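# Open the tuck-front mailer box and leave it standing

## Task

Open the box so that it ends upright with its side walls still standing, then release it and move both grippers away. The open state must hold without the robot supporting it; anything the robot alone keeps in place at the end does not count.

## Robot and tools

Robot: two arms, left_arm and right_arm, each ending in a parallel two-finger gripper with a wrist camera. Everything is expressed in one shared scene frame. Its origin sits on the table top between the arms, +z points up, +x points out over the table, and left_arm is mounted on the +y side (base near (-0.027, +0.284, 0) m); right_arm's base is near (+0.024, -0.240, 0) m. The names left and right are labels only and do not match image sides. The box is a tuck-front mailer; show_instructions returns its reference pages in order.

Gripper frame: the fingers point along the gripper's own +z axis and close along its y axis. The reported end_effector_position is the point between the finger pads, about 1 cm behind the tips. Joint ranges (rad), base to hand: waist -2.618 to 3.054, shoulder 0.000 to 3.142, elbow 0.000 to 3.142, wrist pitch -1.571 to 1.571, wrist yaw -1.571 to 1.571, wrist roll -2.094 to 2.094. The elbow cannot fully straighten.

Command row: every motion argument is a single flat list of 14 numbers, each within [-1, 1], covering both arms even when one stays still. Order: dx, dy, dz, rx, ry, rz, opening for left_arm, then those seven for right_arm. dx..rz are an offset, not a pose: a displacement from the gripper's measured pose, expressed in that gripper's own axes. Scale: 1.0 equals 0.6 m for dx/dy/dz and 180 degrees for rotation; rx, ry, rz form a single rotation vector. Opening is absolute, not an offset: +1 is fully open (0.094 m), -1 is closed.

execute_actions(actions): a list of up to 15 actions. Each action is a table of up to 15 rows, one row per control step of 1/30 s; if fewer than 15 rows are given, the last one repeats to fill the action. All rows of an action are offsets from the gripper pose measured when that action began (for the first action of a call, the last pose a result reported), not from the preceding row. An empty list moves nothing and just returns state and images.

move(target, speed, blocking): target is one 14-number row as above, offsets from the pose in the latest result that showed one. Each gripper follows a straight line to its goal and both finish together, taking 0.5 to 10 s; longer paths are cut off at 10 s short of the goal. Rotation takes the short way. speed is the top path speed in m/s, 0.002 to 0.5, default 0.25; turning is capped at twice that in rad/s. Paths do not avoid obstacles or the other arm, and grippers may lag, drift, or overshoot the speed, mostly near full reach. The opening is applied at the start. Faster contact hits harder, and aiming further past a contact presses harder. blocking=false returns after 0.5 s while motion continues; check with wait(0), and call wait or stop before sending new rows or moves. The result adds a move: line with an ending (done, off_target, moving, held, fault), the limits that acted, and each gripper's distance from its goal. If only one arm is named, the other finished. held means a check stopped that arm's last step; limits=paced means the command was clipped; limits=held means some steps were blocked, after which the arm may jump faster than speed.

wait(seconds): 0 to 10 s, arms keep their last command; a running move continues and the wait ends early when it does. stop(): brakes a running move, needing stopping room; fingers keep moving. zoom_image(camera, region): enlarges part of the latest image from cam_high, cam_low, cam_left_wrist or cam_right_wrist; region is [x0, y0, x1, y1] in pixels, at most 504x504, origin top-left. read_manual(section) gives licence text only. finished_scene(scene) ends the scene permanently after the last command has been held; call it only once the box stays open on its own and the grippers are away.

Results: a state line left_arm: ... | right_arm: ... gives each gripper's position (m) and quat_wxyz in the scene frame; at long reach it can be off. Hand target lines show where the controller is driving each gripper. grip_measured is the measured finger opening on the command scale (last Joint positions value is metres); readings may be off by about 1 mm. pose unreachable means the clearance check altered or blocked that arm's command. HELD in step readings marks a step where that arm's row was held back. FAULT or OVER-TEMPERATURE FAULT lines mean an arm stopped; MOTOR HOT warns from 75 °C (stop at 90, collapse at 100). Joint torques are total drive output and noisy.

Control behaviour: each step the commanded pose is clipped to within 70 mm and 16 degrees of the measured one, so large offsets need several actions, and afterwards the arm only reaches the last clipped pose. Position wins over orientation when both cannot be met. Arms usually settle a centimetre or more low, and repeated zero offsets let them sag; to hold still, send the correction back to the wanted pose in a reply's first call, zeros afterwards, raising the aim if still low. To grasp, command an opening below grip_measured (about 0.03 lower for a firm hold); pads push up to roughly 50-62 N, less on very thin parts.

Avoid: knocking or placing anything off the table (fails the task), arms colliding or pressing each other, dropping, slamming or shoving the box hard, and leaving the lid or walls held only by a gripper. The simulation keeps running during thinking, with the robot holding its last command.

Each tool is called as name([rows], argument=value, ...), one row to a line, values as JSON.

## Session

show_instructions()

execute_actions(actions=[])

Reference images for this scene: Tuck-front mailer box page 1, Tuck-front mailer box page 2.

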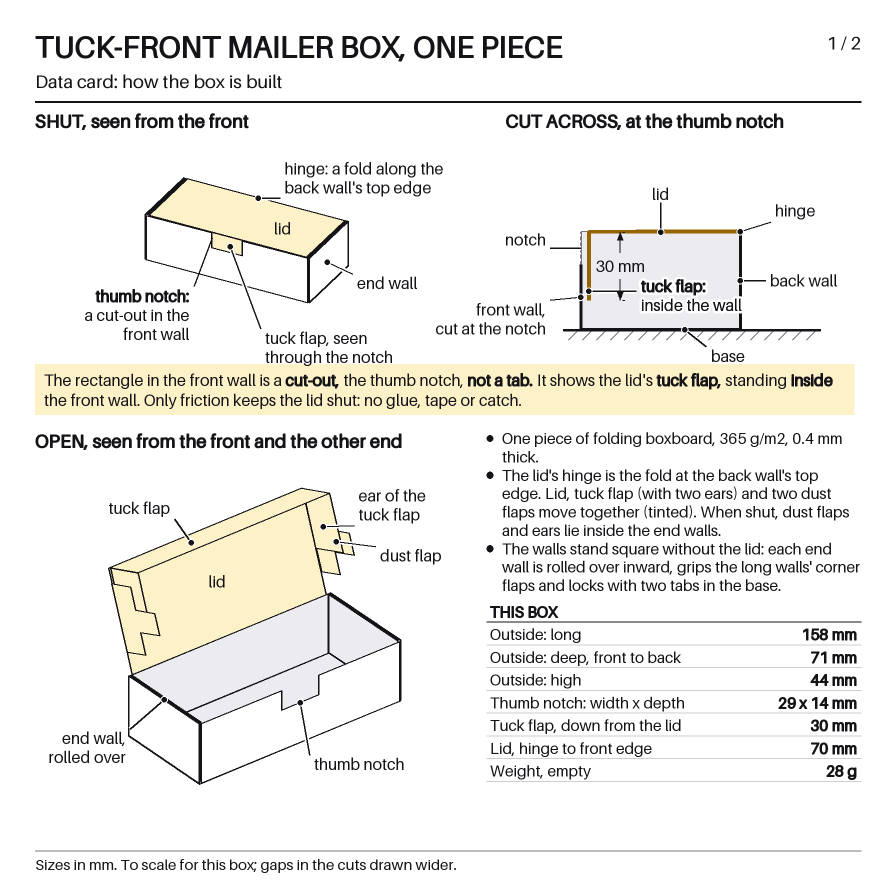

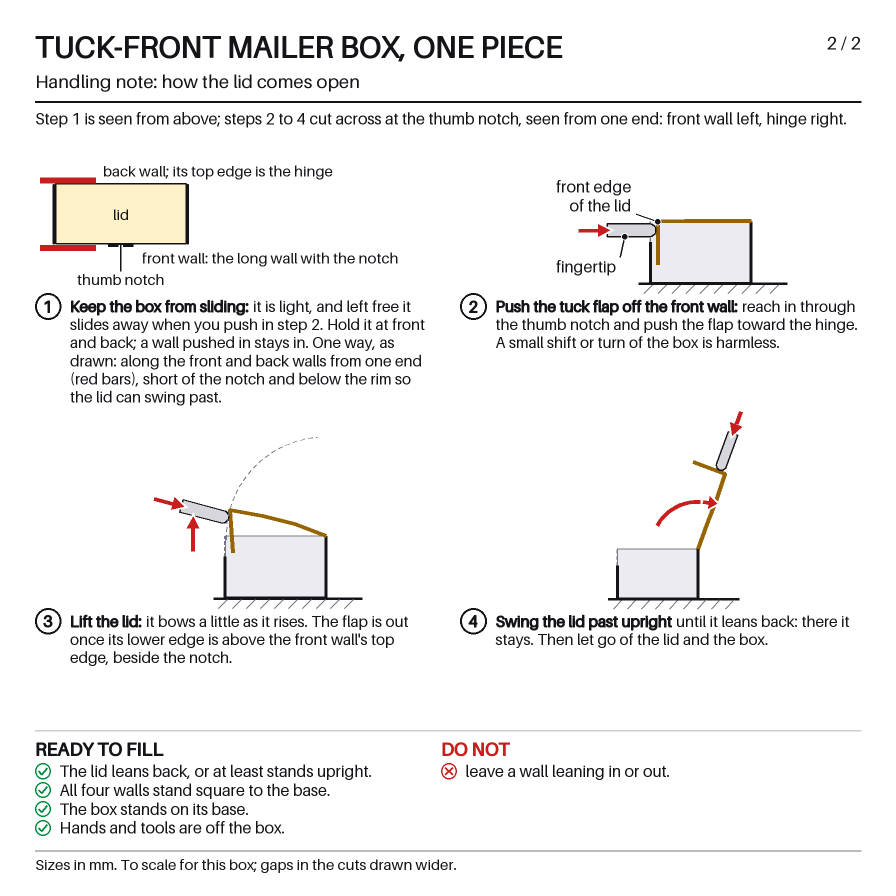

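Scene clock: 0.00 s.
left_arm: end_effector_position=(+0.0836, +0.5796, +0.3486) grip_measured=+1.000 end_effector_quat_wxyz=(-0.220, +0.659, -0.678, -0.241) | right_arm: end_effector_position=(+0.3067, -0.2336, +0.2282) grip_measured=+1.000 end_effector_quat_wxyz=(+0.094, +0.087, +0.992, +0.010)
Joint positions: left_arm=[ 1.045  1.458  1.941 -1.475 -0.35  -0.425  0.094] | right_arm=[ 0.201  1.497  1.623 -1.507  0.     0.196  0.094]
Joint velocities: left_arm=[-0.007 -0.007 -0.007  0.051  0.022 -0.081  0.   ] | right_arm=[-0.002 -0.012  0.017  0.007  0.007  0.066  0.   ]
Joint torques (N m, as the arm reports them, + toward a larger angle): no reading
Hand target (left_arm): +0.082, +0.579, +0.355; -0.229, +0.659, -0.673, -0.246
Hand target (right_arm): +0.308, -0.234, +0.234; +0.107, +0.087, +0.990, +0.010
camera_calibration (this result's frames):
cam_left_wrist: T_world_to_cam=[[0.973608, -0.206124, -0.0979848, 0.0638081], [-0.211251, -0.976391, -0.0450905, 0.62148], [-0.0863773, 0.0645998, -0.994166, 0.430674], [0, 0, 0, 1]] pos_world=[0.106365, 0.592139, 0.462437]
cam_right_wrist: T_world_to_cam=[[-0.392365, -0.916534, -0.0775521, -0.0691442], [-0.881367, 0.350508, 0.316758, 0.312166], [-0.263137, 0.192637, -0.945331, 0.436707], [0, 0, 0, 1]] pos_world=[0.362917, -0.256915, 0.308589]

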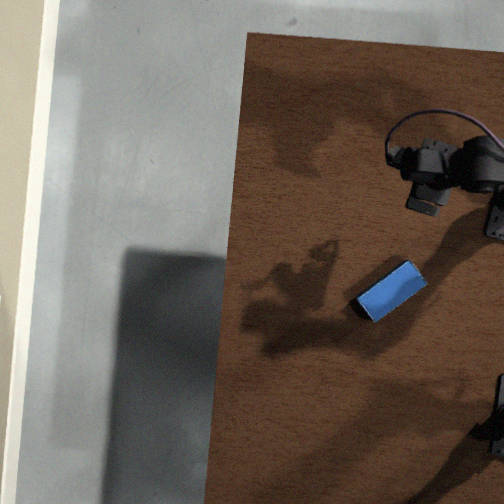

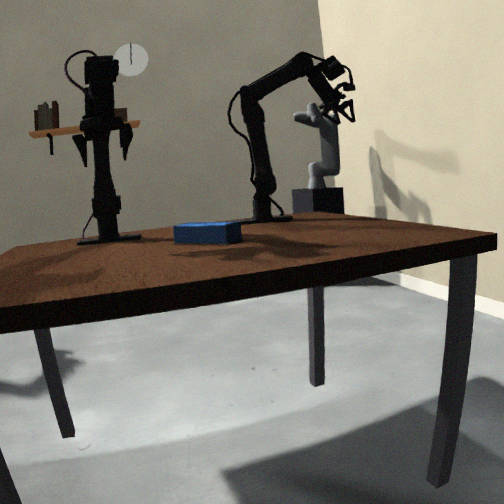

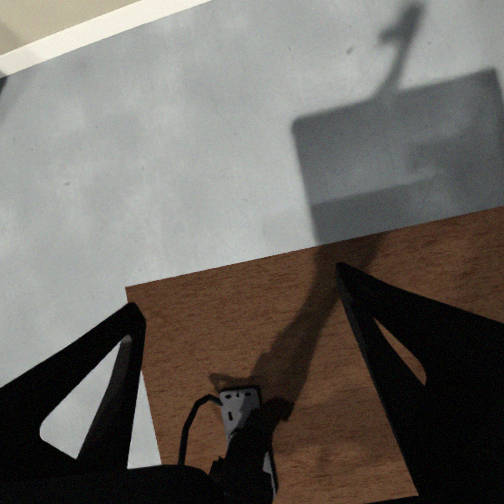

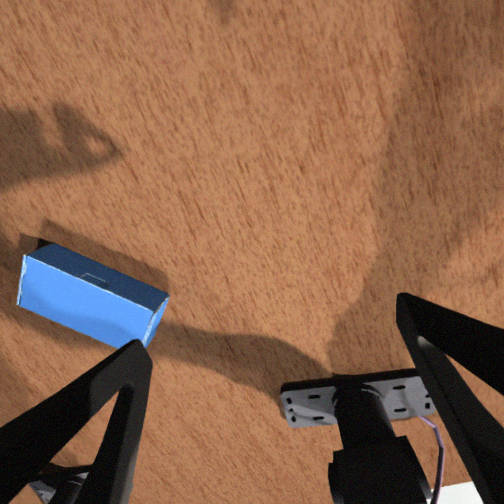

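move(target=[0.577,-0.38,-0.09,0.603,-0.076,0.49,1,0.127,0.392,0.19,-0.015,0.06,-0.277,1], speed=0.35)

Scene clock: 24.93 s.
left_arm: end_effector_position=(+0.2900, +0.2680, +0.1602) grip_measured=+1.000 end_effector_quat_wxyz=(+0.460, +0.343, +0.786, -0.229) | right_arm: end_effector_position=(+0.2933, +0.0046, +0.1081) grip_measured=+1.000 end_effector_quat_wxyz=(-0.013, -0.337, +0.941, -0.006)
Joint positions: left_arm=[ 0.476  1.373  0.853 -0.613  1.023  1.018  0.094] | right_arm=[ 0.917  1.956  1.689 -1.332  0.002  0.049  0.094]
Joint velocities: left_arm=[-0.007  0.027  0.007  0.066  0.051 -0.007  0.   ] | right_arm=[-0.012 -0.012  0.002 -0.022 -0.051 -0.007  0.   ]
Joint torques (N m, as the arm reports them, + toward a larger angle): left_arm=[-0.75 -3.67  7.71  0.74  0.63  0.01] | right_arm=[ 0.58 -9.84  7.7   0.2  -0.07 -0.05]
Hand target (left_arm): +0.297, +0.265, +0.172; +0.476, +0.357, +0.771, -0.228
Hand target (right_arm): +0.298, +0.015, +0.115; +0.005, -0.343, +0.939, +0.005
Off the commanded pose (left_arm): 0.014 m, 3 deg.
Off the commanded pose (right_arm): 0.008 m, 2 deg.
move: off_target (left_arm)
camera_calibration (this result's frames):
cam_left_wrist: T_world_to_cam=[[-0.838182, -0.537861, -0.0903144, 0.393352], [-0.446984, 0.772345, -0.451318, 0.0170461], [0.3125, -0.337918, -0.887781, 0.256493], [0, 0, 0, 1]] pos_world=[0.257166, 0.285077, 0.270928]
cam_right_wrist: T_world_to_cam=[[0.436728, -0.899529, 0.0107924, -0.118149], [-0.781714, -0.373537, 0.499393, 0.209336], [-0.445187, -0.226535, -0.866308, 0.320533], [0, 0, 0, 1]] pos_world=[0.357937, 0.0445282, 0.174415]

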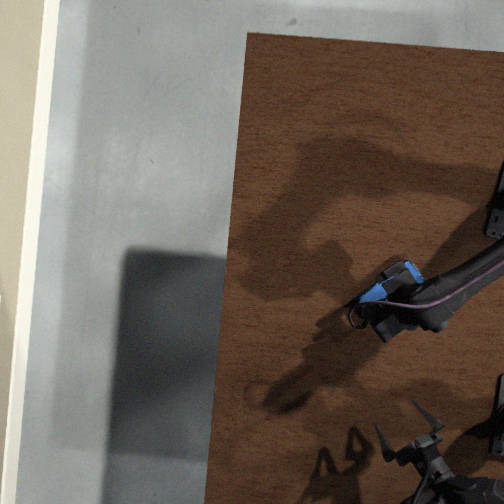

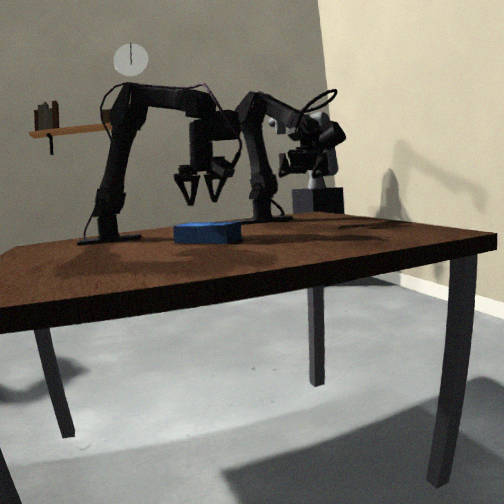

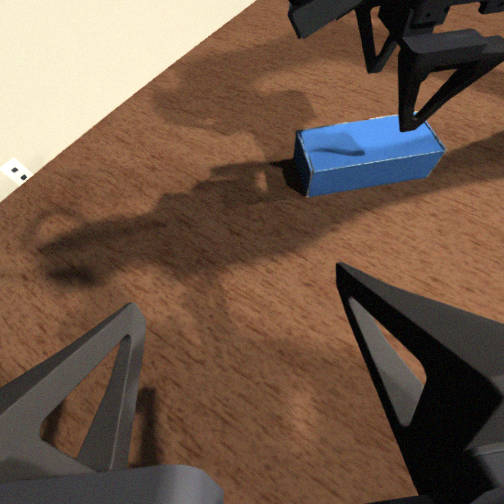

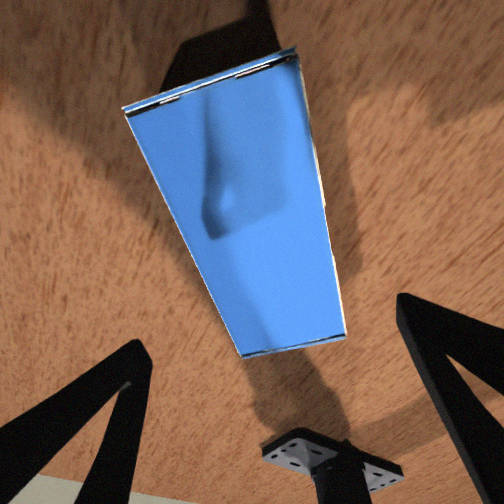

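move(target=[-0.015,0,-0.01,0,-0.01,0,1,-0.02,0,0.13,0,-0.012,-0.015,1], speed=0.12)

execute_actions([
  [[0,0,0,0,0,0,1,0,0,0,0,0,0,0.7],[0,0,0,0,0,0,1,0,0,0,0,0,0,0.7],[0,0,0,0,0,0,1,0,0,0,0,0,0,0.65],[0,0,0,0,0,0,1,0,0,0,0,0,0,0.62],[0,0,0,0,0,0,1,0,0,0,0,0,0,0.59],[0,0,0,0,0,0,1,0,0,0,0,0,0,0.56],[0,0,0,0,0,0,1,0,0,0,0,0,0,0.54],[0,0,0,0,0,0,1,0,0,0,0,0,0,0.515]],
])

move(target=[-0.015,0,-0.01,0,-0.01,0,1,0,0,0,0,0,0.51,0.515], speed=0.35)

move(target=[-0.015,0,-0.01,0,-0.01,0,1,0,0.13,-0.01,0,0,0,0.515], speed=0.1)

Scene clock: 41.93 s.
left_arm: end_effector_position=(+0.2899, +0.2673, +0.1611) grip_measured=+1.000 end_effector_quat_wxyz=(+0.462, +0.344, +0.784, -0.231) | right_arm: end_effector_position=(+0.2970, +0.0080, +0.0292) grip_measured=+1.000 end_effector_quat_wxyz=(-0.006, -0.356, +0.935, -0.003)
Joint positions: left_arm=[ 0.476  1.373  0.853 -0.613  1.03   1.02   0.094] | right_arm=[ 0.917  2.014  1.453 -1.023  0.002  0.008  0.094]
Joint velocities: left_arm=[ 0.002 -0.007 -0.002 -0.022  0.022 -0.022  0.   ] | right_arm=[-0.002 -0.002  0.007 -0.051 -0.007  0.007  0.   ]
Joint torques (N m, as the arm reports them, + toward a larger angle): left_arm=[ 1.01 -5.13  6.63  0.45  0.61 -0.07] | right_arm=[  0.06 -10.44   5.09   0.34   0.    -0.07]
Hand target (left_arm): +0.290, +0.269, +0.171; +0.472, +0.339, +0.779, -0.234
Hand target (right_arm): +0.300, +0.011, +0.030; +0.005, -0.359, +0.933, +0.000
Off the commanded pose (left_arm): 0.010 m, 1 deg.
Off the commanded pose (right_arm): 0.005 m, 1 deg.
move: done
camera_calibration (this result's frames):
cam_left_wrist: T_world_to_cam=[[-0.839936, -0.534909, -0.0915436, 0.392837], [-0.441988, 0.772157, -0.456532, 0.0174477], [0.314889, -0.342996, -0.884985, 0.257332], [0, 0, 0, 1]] pos_world=[0.256638, 0.284923, 0.271662]
cam_right_wrist: T_world_to_cam=[[0.472639, -0.881237, 0.00591952, -0.126553], [-0.771276, -0.410395, 0.486527, 0.250469], [-0.426316, -0.234517, -0.873645, 0.249357], [0, 0, 0, 1]] pos_world=[0.359299, 0.0497465, 0.0967384]

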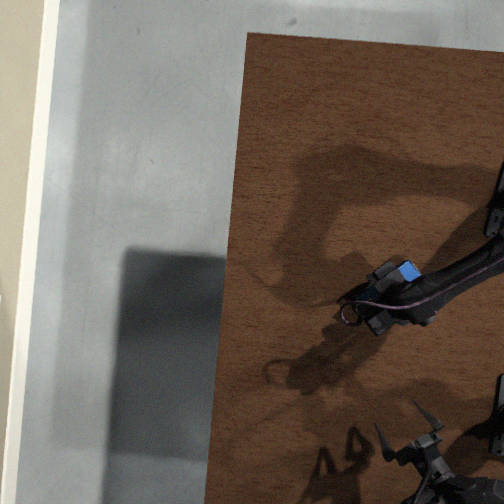

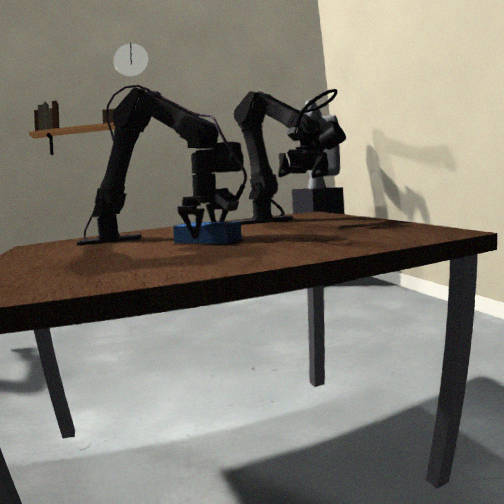

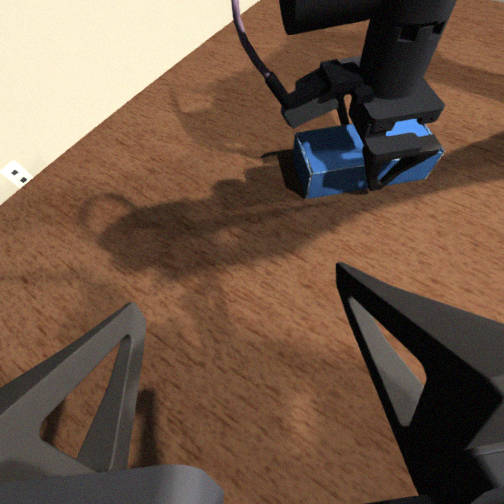

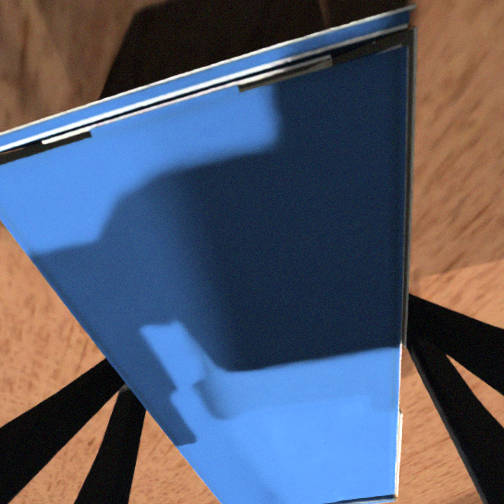

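Scene clock: 42.43 s.
left_arm: end_effector_position=(+0.2901, +0.2683, +0.1599) grip_measured=+1.000 end_effector_quat_wxyz=(+0.460, +0.344, +0.786, -0.228) | right_arm: end_effector_position=(+0.2970, +0.0080, +0.0292) grip_measured=+0.518 end_effector_quat_wxyz=(-0.006, -0.356, +0.935, -0.003)
Joint positions: left_arm=[ 0.476  1.373  0.853 -0.613  1.021  1.02   0.094] | right_arm=[ 0.917  2.014  1.453 -1.023  0.002  0.008  0.071]
Joint velocities: left_arm=[-0.007  0.002  0.002 -0.007  0.022 -0.066  0.   ] | right_arm=[ 0.012  0.007  0.007 -0.125 -0.051  0.007 -0.   ]
Joint torques (N m, as the arm reports them, + toward a larger angle): left_arm=[-0.01 -4.24  5.81  0.6   0.48 -0.03] | right_arm=[-0.02 -9.97  5.34  0.1  -0.02  0.02]
Hand target (left_arm): +0.290, +0.267, +0.161; +0.462, +0.344, +0.784, -0.231
Hand target (right_arm): +0.297, +0.008, +0.029; -0.006, -0.356, +0.935, -0.003
Off the commanded pose (left_arm): 0.002 m, 1 deg.
Off the commanded pose (right_arm): 0.000 m, 0 deg.
Step readings (end_effector_position):
0: left_arm (+0.2899, +0.2673, +0.1611) | right_arm (+0.2970, +0.0080, +0.0292)
1: left_arm (+0.2899, +0.2674, +0.1610) | right_arm (+0.2970, +0.0080, +0.0292)
2: left_arm (+0.2900, +0.2676, +0.1607) | right_arm (+0.2970, +0.0080, +0.0292)
4: left_arm (+0.2900, +0.2679, +0.1604) | right_arm (+0.2970, +0.0080, +0.0292)
8: left_arm (+0.2901, +0.2681, +0.1601) | right_arm (+0.2970, +0.0080, +0.0292)
15: end_effector_position above
camera_calibration (this result's frames):
cam_left_wrist: T_world_to_cam=[[-0.838254, -0.537372, -0.0925231, 0.393715], [-0.446412, 0.773753, -0.449469, 0.0159395], [0.313122, -0.335466, -0.888491, 0.255596], [0, 0, 0, 1]] pos_world=[0.257116, 0.284982, 0.270687]
cam_right_wrist: T_world_to_cam=[[0.472639, -0.881237, 0.00591952, -0.126553], [-0.771276, -0.410395, 0.486527, 0.250469], [-0.426316, -0.234517, -0.873645, 0.249357], [0, 0, 0, 1]] pos_world=[0.359299, 0.0497465, 0.0967384]

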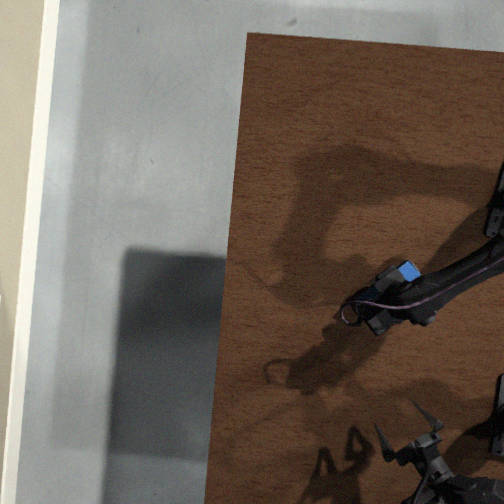

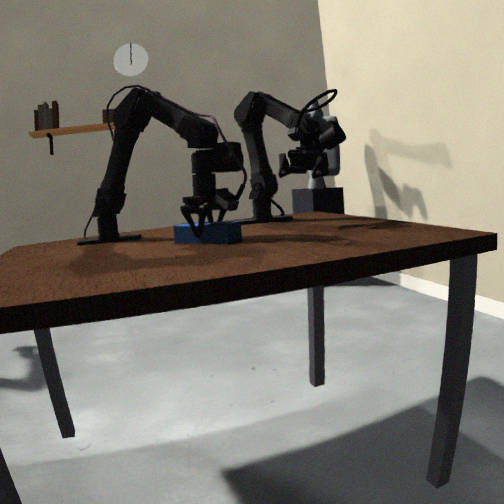

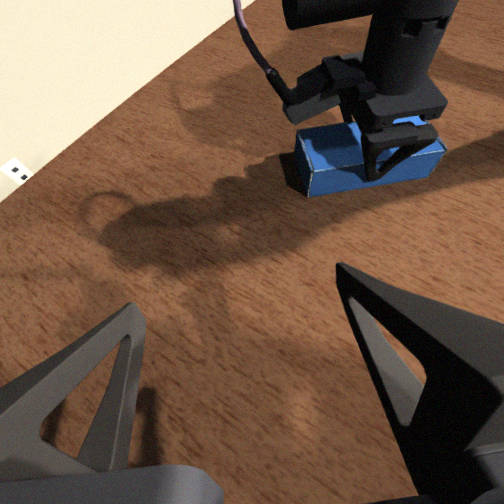

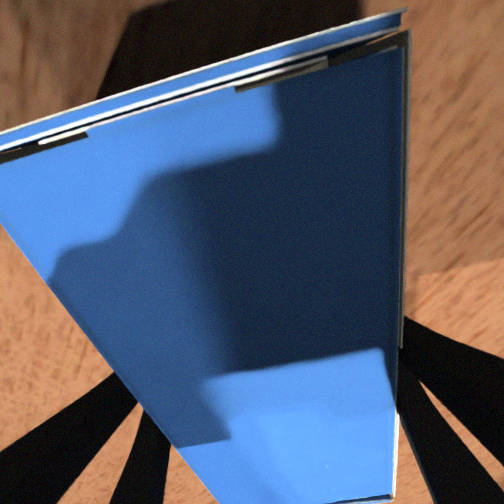

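Scene clock: 45.37 s.
left_arm: end_effector_position=(+0.2899, +0.2675, +0.1608) grip_measured=+1.000 end_effector_quat_wxyz=(+0.462, +0.344, +0.785, -0.230) | right_arm: end_effector_position=(+0.2964, +0.0087, +0.0292) grip_measured=+0.518 end_effector_quat_wxyz=(-0.004, +0.419, +0.908, -0.005)
Joint positions: left_arm=[ 0.476  1.373  0.853 -0.613  1.028  1.02   0.094] | right_arm=[ 0.917  2.014  1.453 -1.023 -0.004  1.601  0.071]
Joint velocities: left_arm=[-0.017 -0.012 -0.007 -0.022 -0.022 -0.037  0.   ] | right_arm=[-0.012  0.007  0.007 -0.007 -0.037  0.022 -0.   ]
Joint torques (N m, as the arm reports them, + toward a larger angle): left_arm=[ 0.97 -5.13  6.64  0.45  0.63 -0.04] | right_arm=[ -0.08 -10.09   5.37   0.08   0.01   0.07]
Hand target (left_arm): +0.290, +0.269, +0.171; +0.472, +0.340, +0.779, -0.233
Hand target (right_arm): +0.297, +0.008, +0.029; -0.002, +0.424, +0.906, -0.006
Off the commanded pose (left_arm): 0.010 m, 1 deg.
Off the commanded pose (right_arm): 0.001 m, 1 deg.
move: done
camera_calibration (this result's frames):
cam_left_wrist: T_world_to_cam=[[-0.839571, -0.535446, -0.0917546, 0.393028], [-0.442951, 0.772509, -0.454998, 0.0171185], [0.314508, -0.341361, -0.885752, 0.256956], [0, 0, 0, 1]] pos_world=[0.256743, 0.284936, 0.27145]
cam_right_wrist: T_world_to_cam=[[-0.891141, -0.453491, 0.0146153, 0.274598], [-0.392669, 0.786961, 0.475924, 0.127886], [-0.227329, 0.418376, -0.879365, 0.184729], [0, 0, 0, 1]] pos_world=[0.336916, -0.0534002, 0.0975667]

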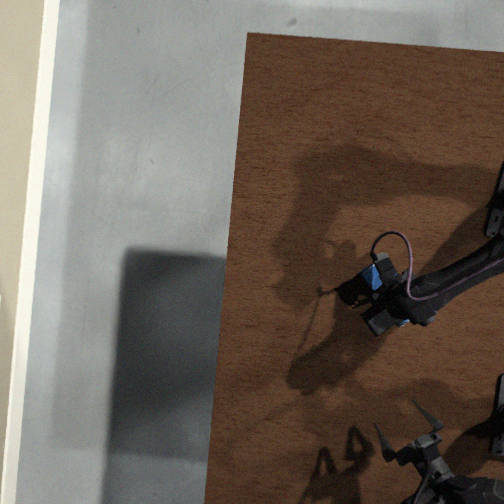

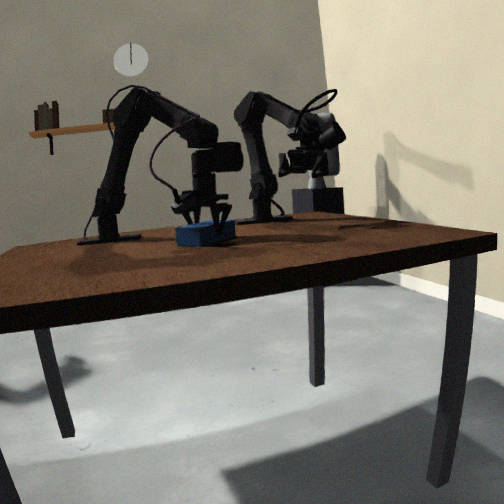

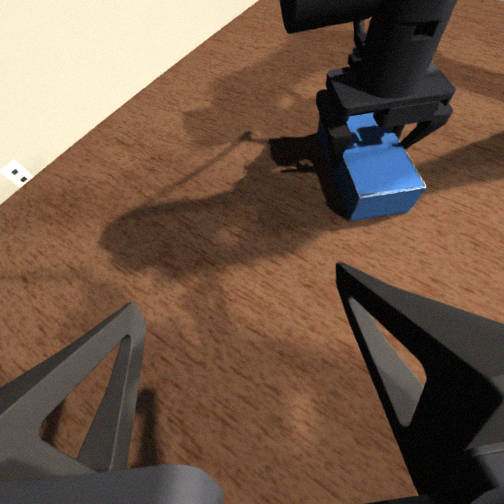

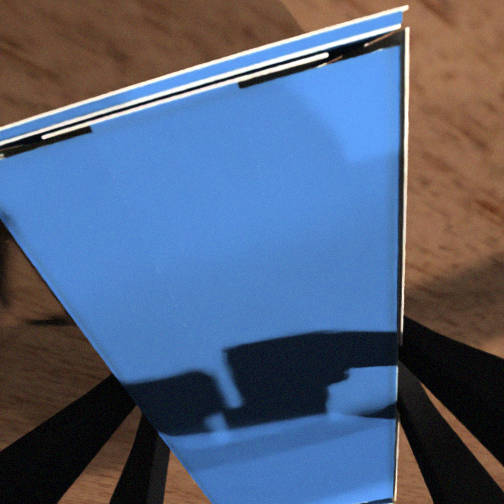

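Scene clock: 46.70 s.
left_arm: end_effector_position=(+0.2898, +0.2668, +0.1617) grip_measured=+1.000 end_effector_quat_wxyz=(+0.463, +0.344, +0.783, -0.233) | right_arm: end_effector_position=(+0.3543, +0.0612, +0.0289) grip_measured=+0.517 end_effector_quat_wxyz=(-0.003, +0.418, +0.909, -0.002)
Joint positions: left_arm=[ 0.476  1.373  0.853 -0.613  1.035  1.02   0.094] | right_arm=[ 0.917  2.317  1.937 -1.197 -0.004  1.598  0.071]
Joint velocities: left_arm=[-0.007  0.007 -0.007 -0.081  0.007  0.037  0.   ] | right_arm=[-0.017 -0.002 -0.012 -0.051  0.037 -0.037 -0.   ]
Joint torques (N m, as the arm reports them, + toward a larger angle): left_arm=[ 1.   -5.11  6.64  0.45  0.64 -0.04] | right_arm=[ -0.75 -12.31   7.33  -0.13  -0.02  -0.06]
Hand target (left_arm): +0.290, +0.269, +0.171; +0.474, +0.340, +0.777, -0.235
Hand target (right_arm): +0.357, +0.058, +0.034; -0.004, +0.419, +0.908, -0.005
Off the commanded pose (left_arm): 0.010 m, 1 deg.
Off the commanded pose (right_arm): 0.006 m, 0 deg.
move: done
camera_calibration (this result's frames):
cam_left_wrist: T_world_to_cam=[[-0.84081, -0.533619, -0.0910419, 0.392379], [-0.439672, 0.771297, -0.460206, 0.018241], [0.315795, -0.346917, -0.883132, 0.258231], [0, 0, 0, 1]] pos_world=[0.256388, 0.284896, 0.27217]
cam_right_wrist: T_world_to_cam=[[-0.889984, -0.455921, 0.00798429, 0.349946], [-0.397188, 0.783696, 0.477558, 0.111261], [-0.223986, 0.421848, -0.878564, 0.174206], [0, 0, 0, 1]] pos_world=[0.394658, -0.00113591, 0.0971232]

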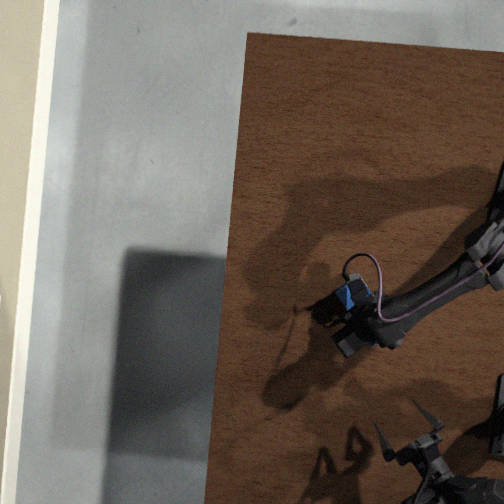

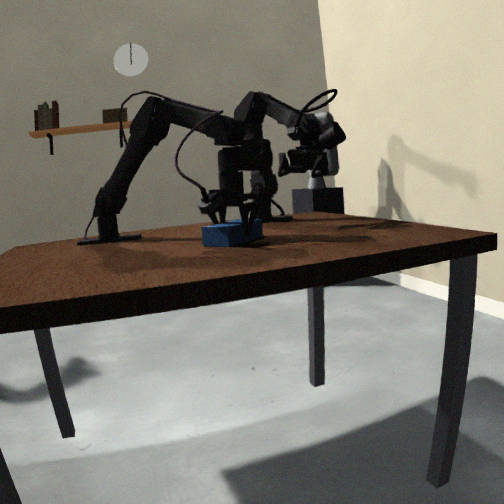

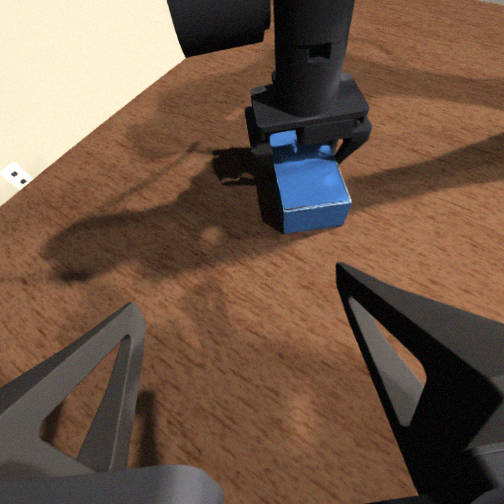

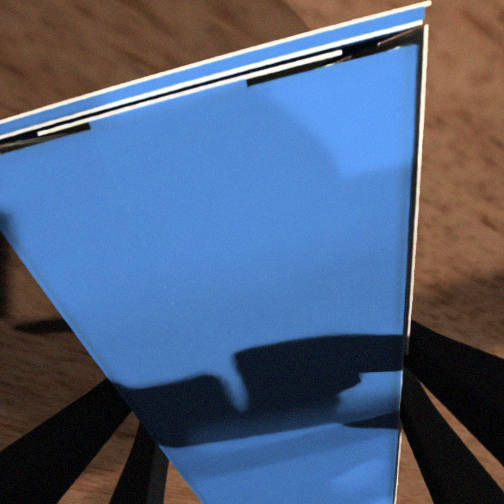

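move(target=[-0.015,0,-0.01,0,-0.008,0,1,0,0,-0.12,0,0,0,0.9], speed=0.1)

move(target=[0.09,-0.14,0.19,0,0,0.016,1,0,-0.11,0,-0.43,0,0,0.8], speed=0.3)

Scene clock: 58.73 s.
left_arm: end_effector_position=(+0.2897, +0.2666, +0.1618) grip_measured=+1.000 end_effector_quat_wxyz=(+0.463, +0.344, +0.783, -0.233) | right_arm: end_effector_position=(+0.3554, +0.0622, +0.0964) grip_measured=+0.898 end_effector_quat_wxyz=(-0.002, +0.418, +0.909, -0.000)
Joint positions: left_arm=[ 0.476  1.373  0.853 -0.614  1.035  1.02   0.094] | right_arm=[ 0.917  2.317  2.206 -1.461 -0.004  1.598  0.089]
Joint velocities: left_arm=[-0.002 -0.002 -0.012  0.037 -0.037 -0.125  0.   ] | right_arm=[ 0.007  0.012 -0.012  0.022  0.007  0.037 -0.   ]
Joint torques (N m, as the arm reports them, + toward a larger angle): left_arm=[ 0.87 -5.11  6.89  0.39  0.64 -0.03] | right_arm=[ -0.29 -12.33   7.5   -0.1   -0.02  -0.01]
Hand target (left_arm): +0.290, +0.268, +0.172; +0.473, +0.341, +0.777, -0.237
Hand target (right_arm): +0.356, +0.061, +0.101; -0.003, +0.418, +0.909, -0.002
Off the commanded pose (left_arm): 0.011 m, 1 deg.
Off the commanded pose (right_arm): 0.005 m, 0 deg.
move: off_target (left_arm)
camera_calibration (this result's frames):
cam_left_wrist: T_world_to_cam=[[-0.841018, -0.533434, -0.0902046, 0.392091], [-0.439603, 0.771001, -0.460767, 0.0184666], [0.315337, -0.34786, -0.882925, 0.25862], [0, 0, 0, 1]] pos_world=[0.256321, 0.28488, 0.272219]
cam_right_wrist: T_world_to_cam=[[-0.889829, -0.456277, 0.00393089, 0.351123], [-0.398973, 0.782197, 0.478528, 0.079319], [-0.221416, 0.424239, -0.878064, 0.232262], [0, 0, 0, 1]] pos_world=[0.395512, -0.000367939, 0.164604]

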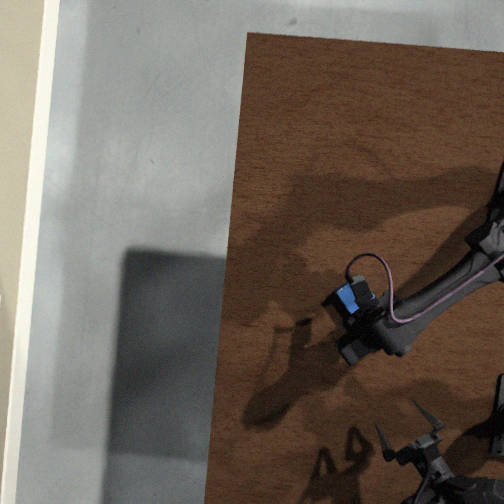

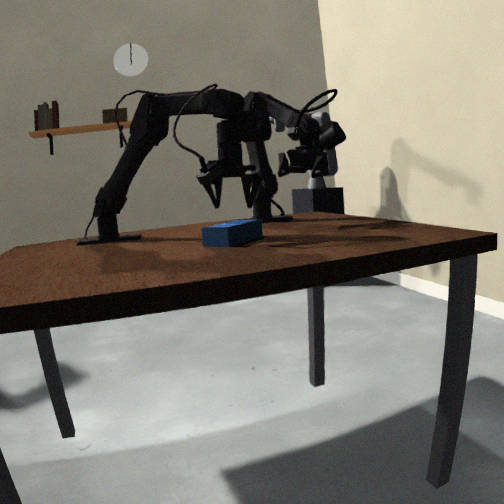

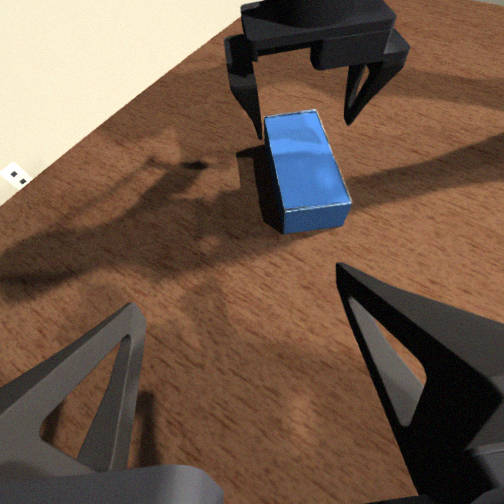

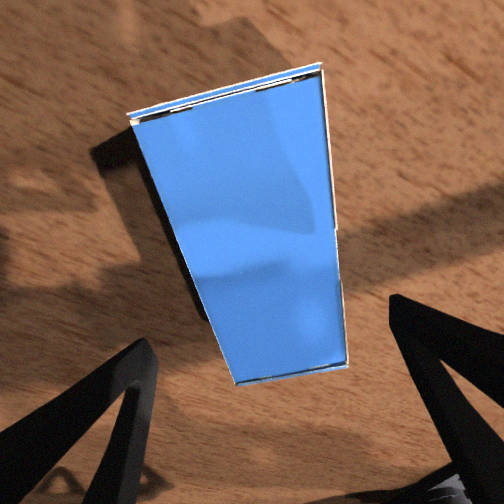

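Scene clock: 61.93 s.
left_arm: end_effector_position=(+0.2757, +0.1520, +0.0721) grip_measured=+1.000 end_effector_quat_wxyz=(+0.476, +0.359, +0.772, -0.221) | right_arm: end_effector_position=(+0.3056, +0.0192, +0.0976) grip_measured=+0.802 end_effector_quat_wxyz=(+0.260, +0.340, +0.707, +0.563)
Joint positions: left_arm=[-0.026  1.388  0.327  0.43   0.706  0.442  0.094] | right_arm=[0.966 1.618 0.255 1.129 0.093 1.608 0.085]
Joint velocities: left_arm=[-0.007  0.002  0.002  0.022 -0.037 -0.037  0.   ] | right_arm=[ 0.012 -0.002 -0.017 -0.007 -0.081 -0.066 -0.   ]
Joint torques (N m, as the arm reports them, + toward a larger angle): left_arm=[-0.74 -2.6   4.19  1.46  0.22 -0.06] | right_arm=[ 0.88 -4.28  3.69  1.79  0.11 -0.14]
Hand target (left_arm): +0.272, +0.149, +0.068; +0.472, +0.360, +0.772, -0.226
Hand target (right_arm): +0.304, +0.019, +0.098; +0.268, +0.334, +0.706, +0.563
Off the commanded pose (left_arm): 0.008 m, 1 deg.
Off the commanded pose (right_arm): 0.001 m, 2 deg.
move: done
camera_calibration (this result's frames):
cam_left_wrist: T_world_to_cam=[[-0.84322, -0.519583, -0.137891, 0.312972], [-0.407819, 0.785412, -0.46563, 0.0487466], [0.350234, -0.336394, -0.874171, 0.131994], [0, 0, 0, 1]] pos_world=[0.237555, 0.168731, 0.181239]
cam_right_wrist: T_world_to_cam=[[-0.331084, 0.0486826, -0.942345, 0.199111], [-0.860238, 0.394839, 0.322634, 0.256092], [0.387781, 0.91746, -0.0888462, -0.0321486], [0, 0, 0, 1]] pos_world=[0.29869, -0.0813135, 0.102151]

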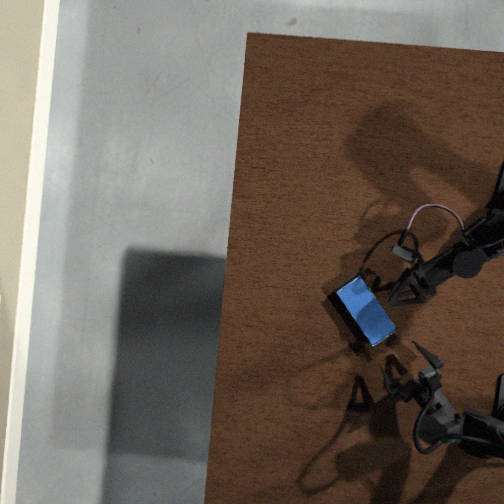

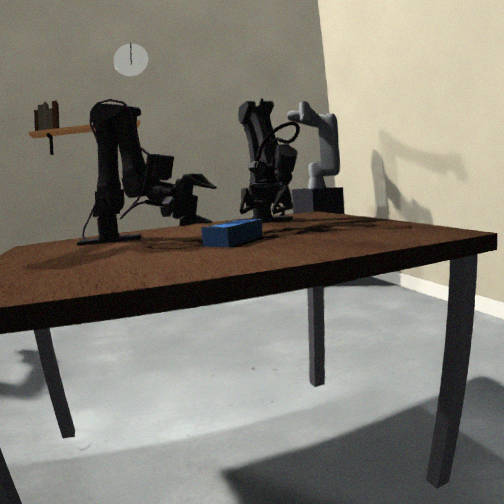

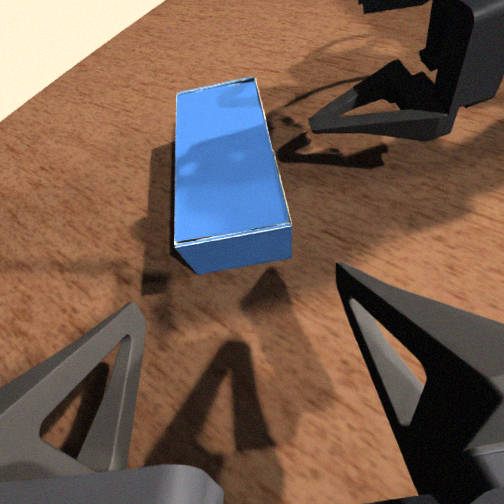

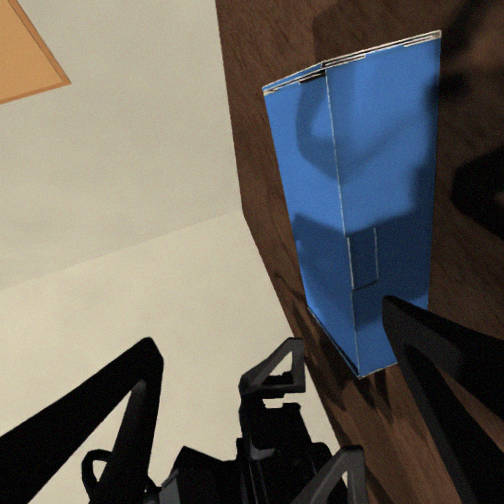

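execute_actions(actions=[])

Scene clock: 85.30 s.
left_arm: end_effector_position=(+0.2757, +0.1520, +0.0722) grip_measured=+1.000 end_effector_quat_wxyz=(+0.476, +0.359, +0.772, -0.221) | right_arm: end_effector_position=(+0.3057, +0.0193, +0.0981) grip_measured=+0.802 end_effector_quat_wxyz=(+0.261, +0.340, +0.706, +0.564)
Joint positions: left_arm=[-0.026  1.388  0.327  0.431  0.706  0.442  0.094] | right_arm=[0.966 1.618 0.255 1.131 0.093 1.608 0.085]
Joint velocities: left_arm=[ 0.002  0.022 -0.012 -0.007 -0.022  0.007  0.   ] | right_arm=[ 0.007 -0.002 -0.007  0.007  0.007  0.007  0.001]
Joint torques (N m, as the arm reports them, + toward a larger angle): left_arm=[-0.76 -2.59  4.22  1.47  0.21 -0.07] | right_arm=[ 0.76 -4.22  3.67  1.81  0.12 -0.11]
Hand target (left_arm): +0.272, +0.149, +0.068; +0.472, +0.360, +0.772, -0.226
Hand target (right_arm): +0.304, +0.019, +0.098; +0.268, +0.334, +0.706, +0.564
Off the commanded pose (left_arm): 0.008 m, 1 deg.
Off the commanded pose (right_arm): 0.002 m, 2 deg.
camera_calibration (this result's frames):
cam_left_wrist: T_world_to_cam=[[-0.843167, -0.519586, -0.1382, 0.313027], [-0.407641, 0.785402, -0.465802, 0.0487622], [0.350567, -0.336413, -0.87403, 0.131933], [0, 0, 0, 1]] pos_world=[0.23756, 0.168731, 0.181288]
cam_right_wrist: T_world_to_cam=[[-0.329558, 0.0502079, -0.942799, 0.199206], [-0.86076, 0.394317, 0.32188, 0.256201], [0.387923, 0.917602, -0.0867336, -0.0324741], [0, 0, 0, 1]] pos_world=[0.298775, -0.081228, 0.102529]

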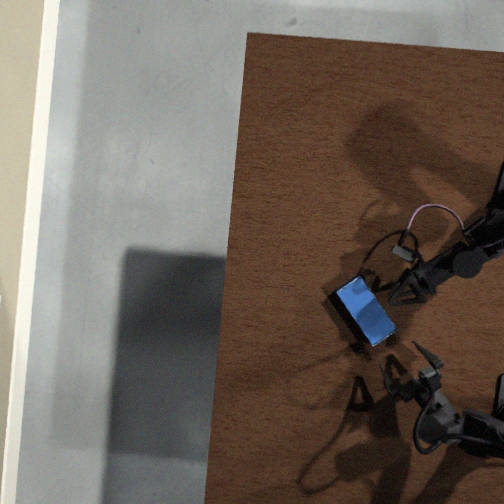

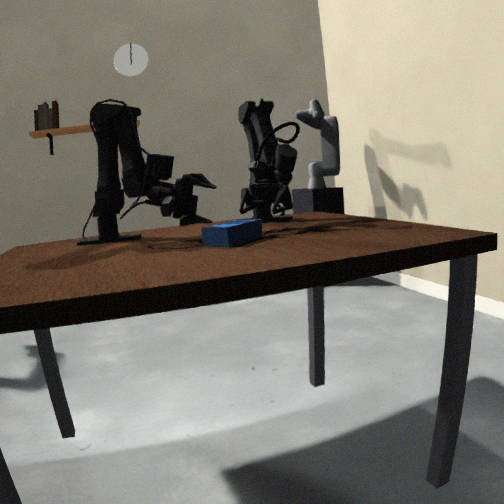

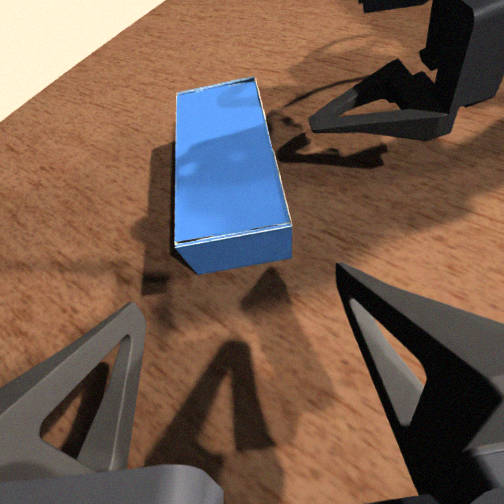

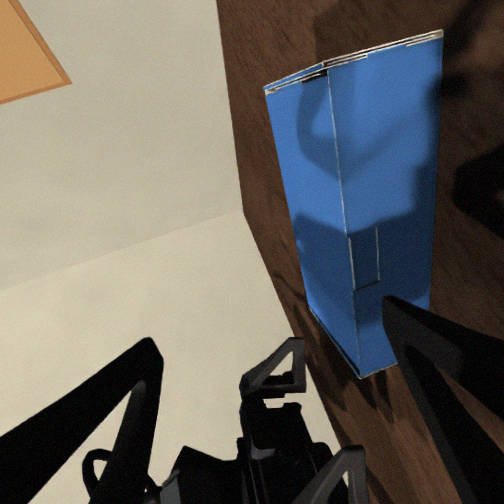

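move(target=[0,0,0.11,0,0,0,1,0,0,0.03,0,0,0,0.8], speed=0.08)

Scene clock: 94.30 s.
left_arm: end_effector_position=(+0.3032, +0.1122, +0.0335) grip_measured=+1.000 end_effector_quat_wxyz=(+0.462, +0.354, +0.782, -0.224) | right_arm: end_effector_position=(+0.3122, +0.0259, +0.0848) grip_measured=+0.802 end_effector_quat_wxyz=(+0.255, +0.344, +0.716, +0.552)
Joint positions: left_arm=[-0.193  1.718  0.397  0.728  0.563  0.32   0.094] | right_arm=[0.966 1.69  0.294 1.131 0.093 1.611 0.085]
Joint velocities: left_arm=[-0.007  0.017  0.002 -0.037  0.007 -0.037  0.   ] | right_arm=[-0.002 -0.007  0.007 -0.007  0.007  0.022 -0.   ]
Joint torques (N m, as the arm reports them, + toward a larger angle): left_arm=[-0.78 -4.37  5.91  1.55  0.15 -0.07] | right_arm=[-0.69 -4.81  5.74  1.76 -0.07 -0.03]
Hand target (left_arm): +0.313, +0.106, +0.042; +0.477, +0.357, +0.771, -0.224
Hand target (right_arm): +0.319, +0.030, +0.094; +0.261, +0.340, +0.706, +0.564
Off the commanded pose (left_arm): 0.015 m, 2 deg.
Off the commanded pose (right_arm): 0.012 m, 2 deg.
move: off_target (left_arm, right_arm)
camera_calibration (this result's frames):
cam_left_wrist: T_world_to_cam=[[-0.84411, -0.52432, -0.112105, 0.310118], [-0.428654, 0.785524, -0.446326, 0.0789013], [0.322079, -0.328694, -0.88782, 0.0833403], [0, 0, 0, 1]] pos_world=[0.268753, 0.128016, 0.143973]
cam_right_wrist: T_world_to_cam=[[-0.353622, 0.0297686, -0.934915, 0.195851], [-0.852071, 0.402107, 0.33509, 0.259529], [0.385911, 0.915109, -0.116829, -0.0389791], [0, 0, 0, 1]] pos_world=[0.305436, -0.0745183, 0.0915843]

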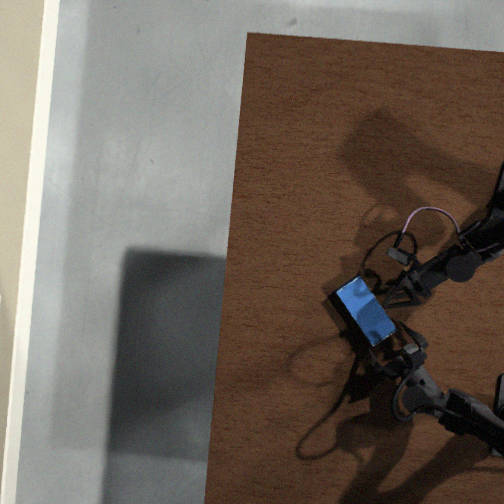

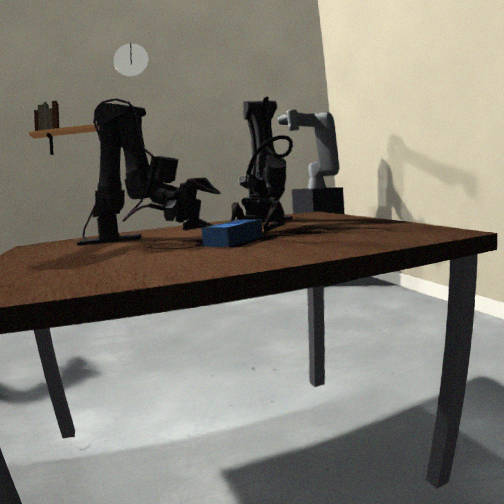

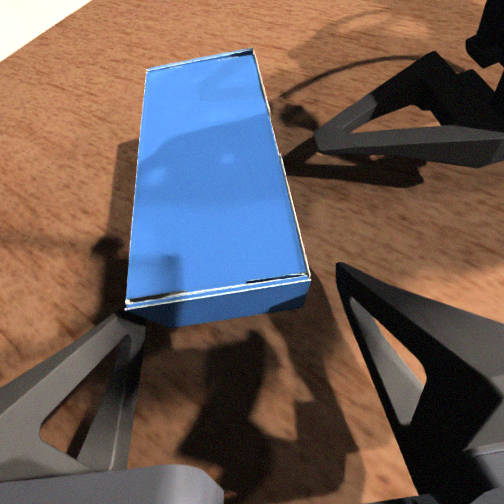

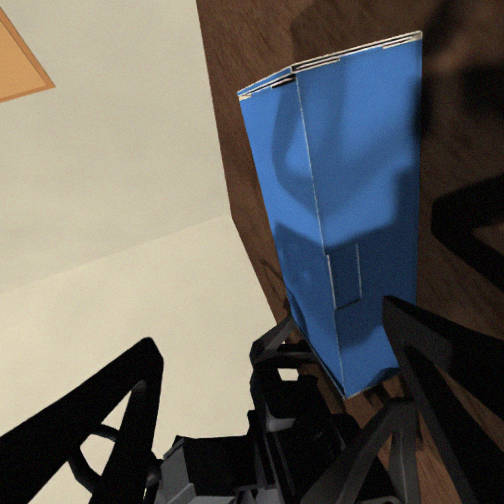

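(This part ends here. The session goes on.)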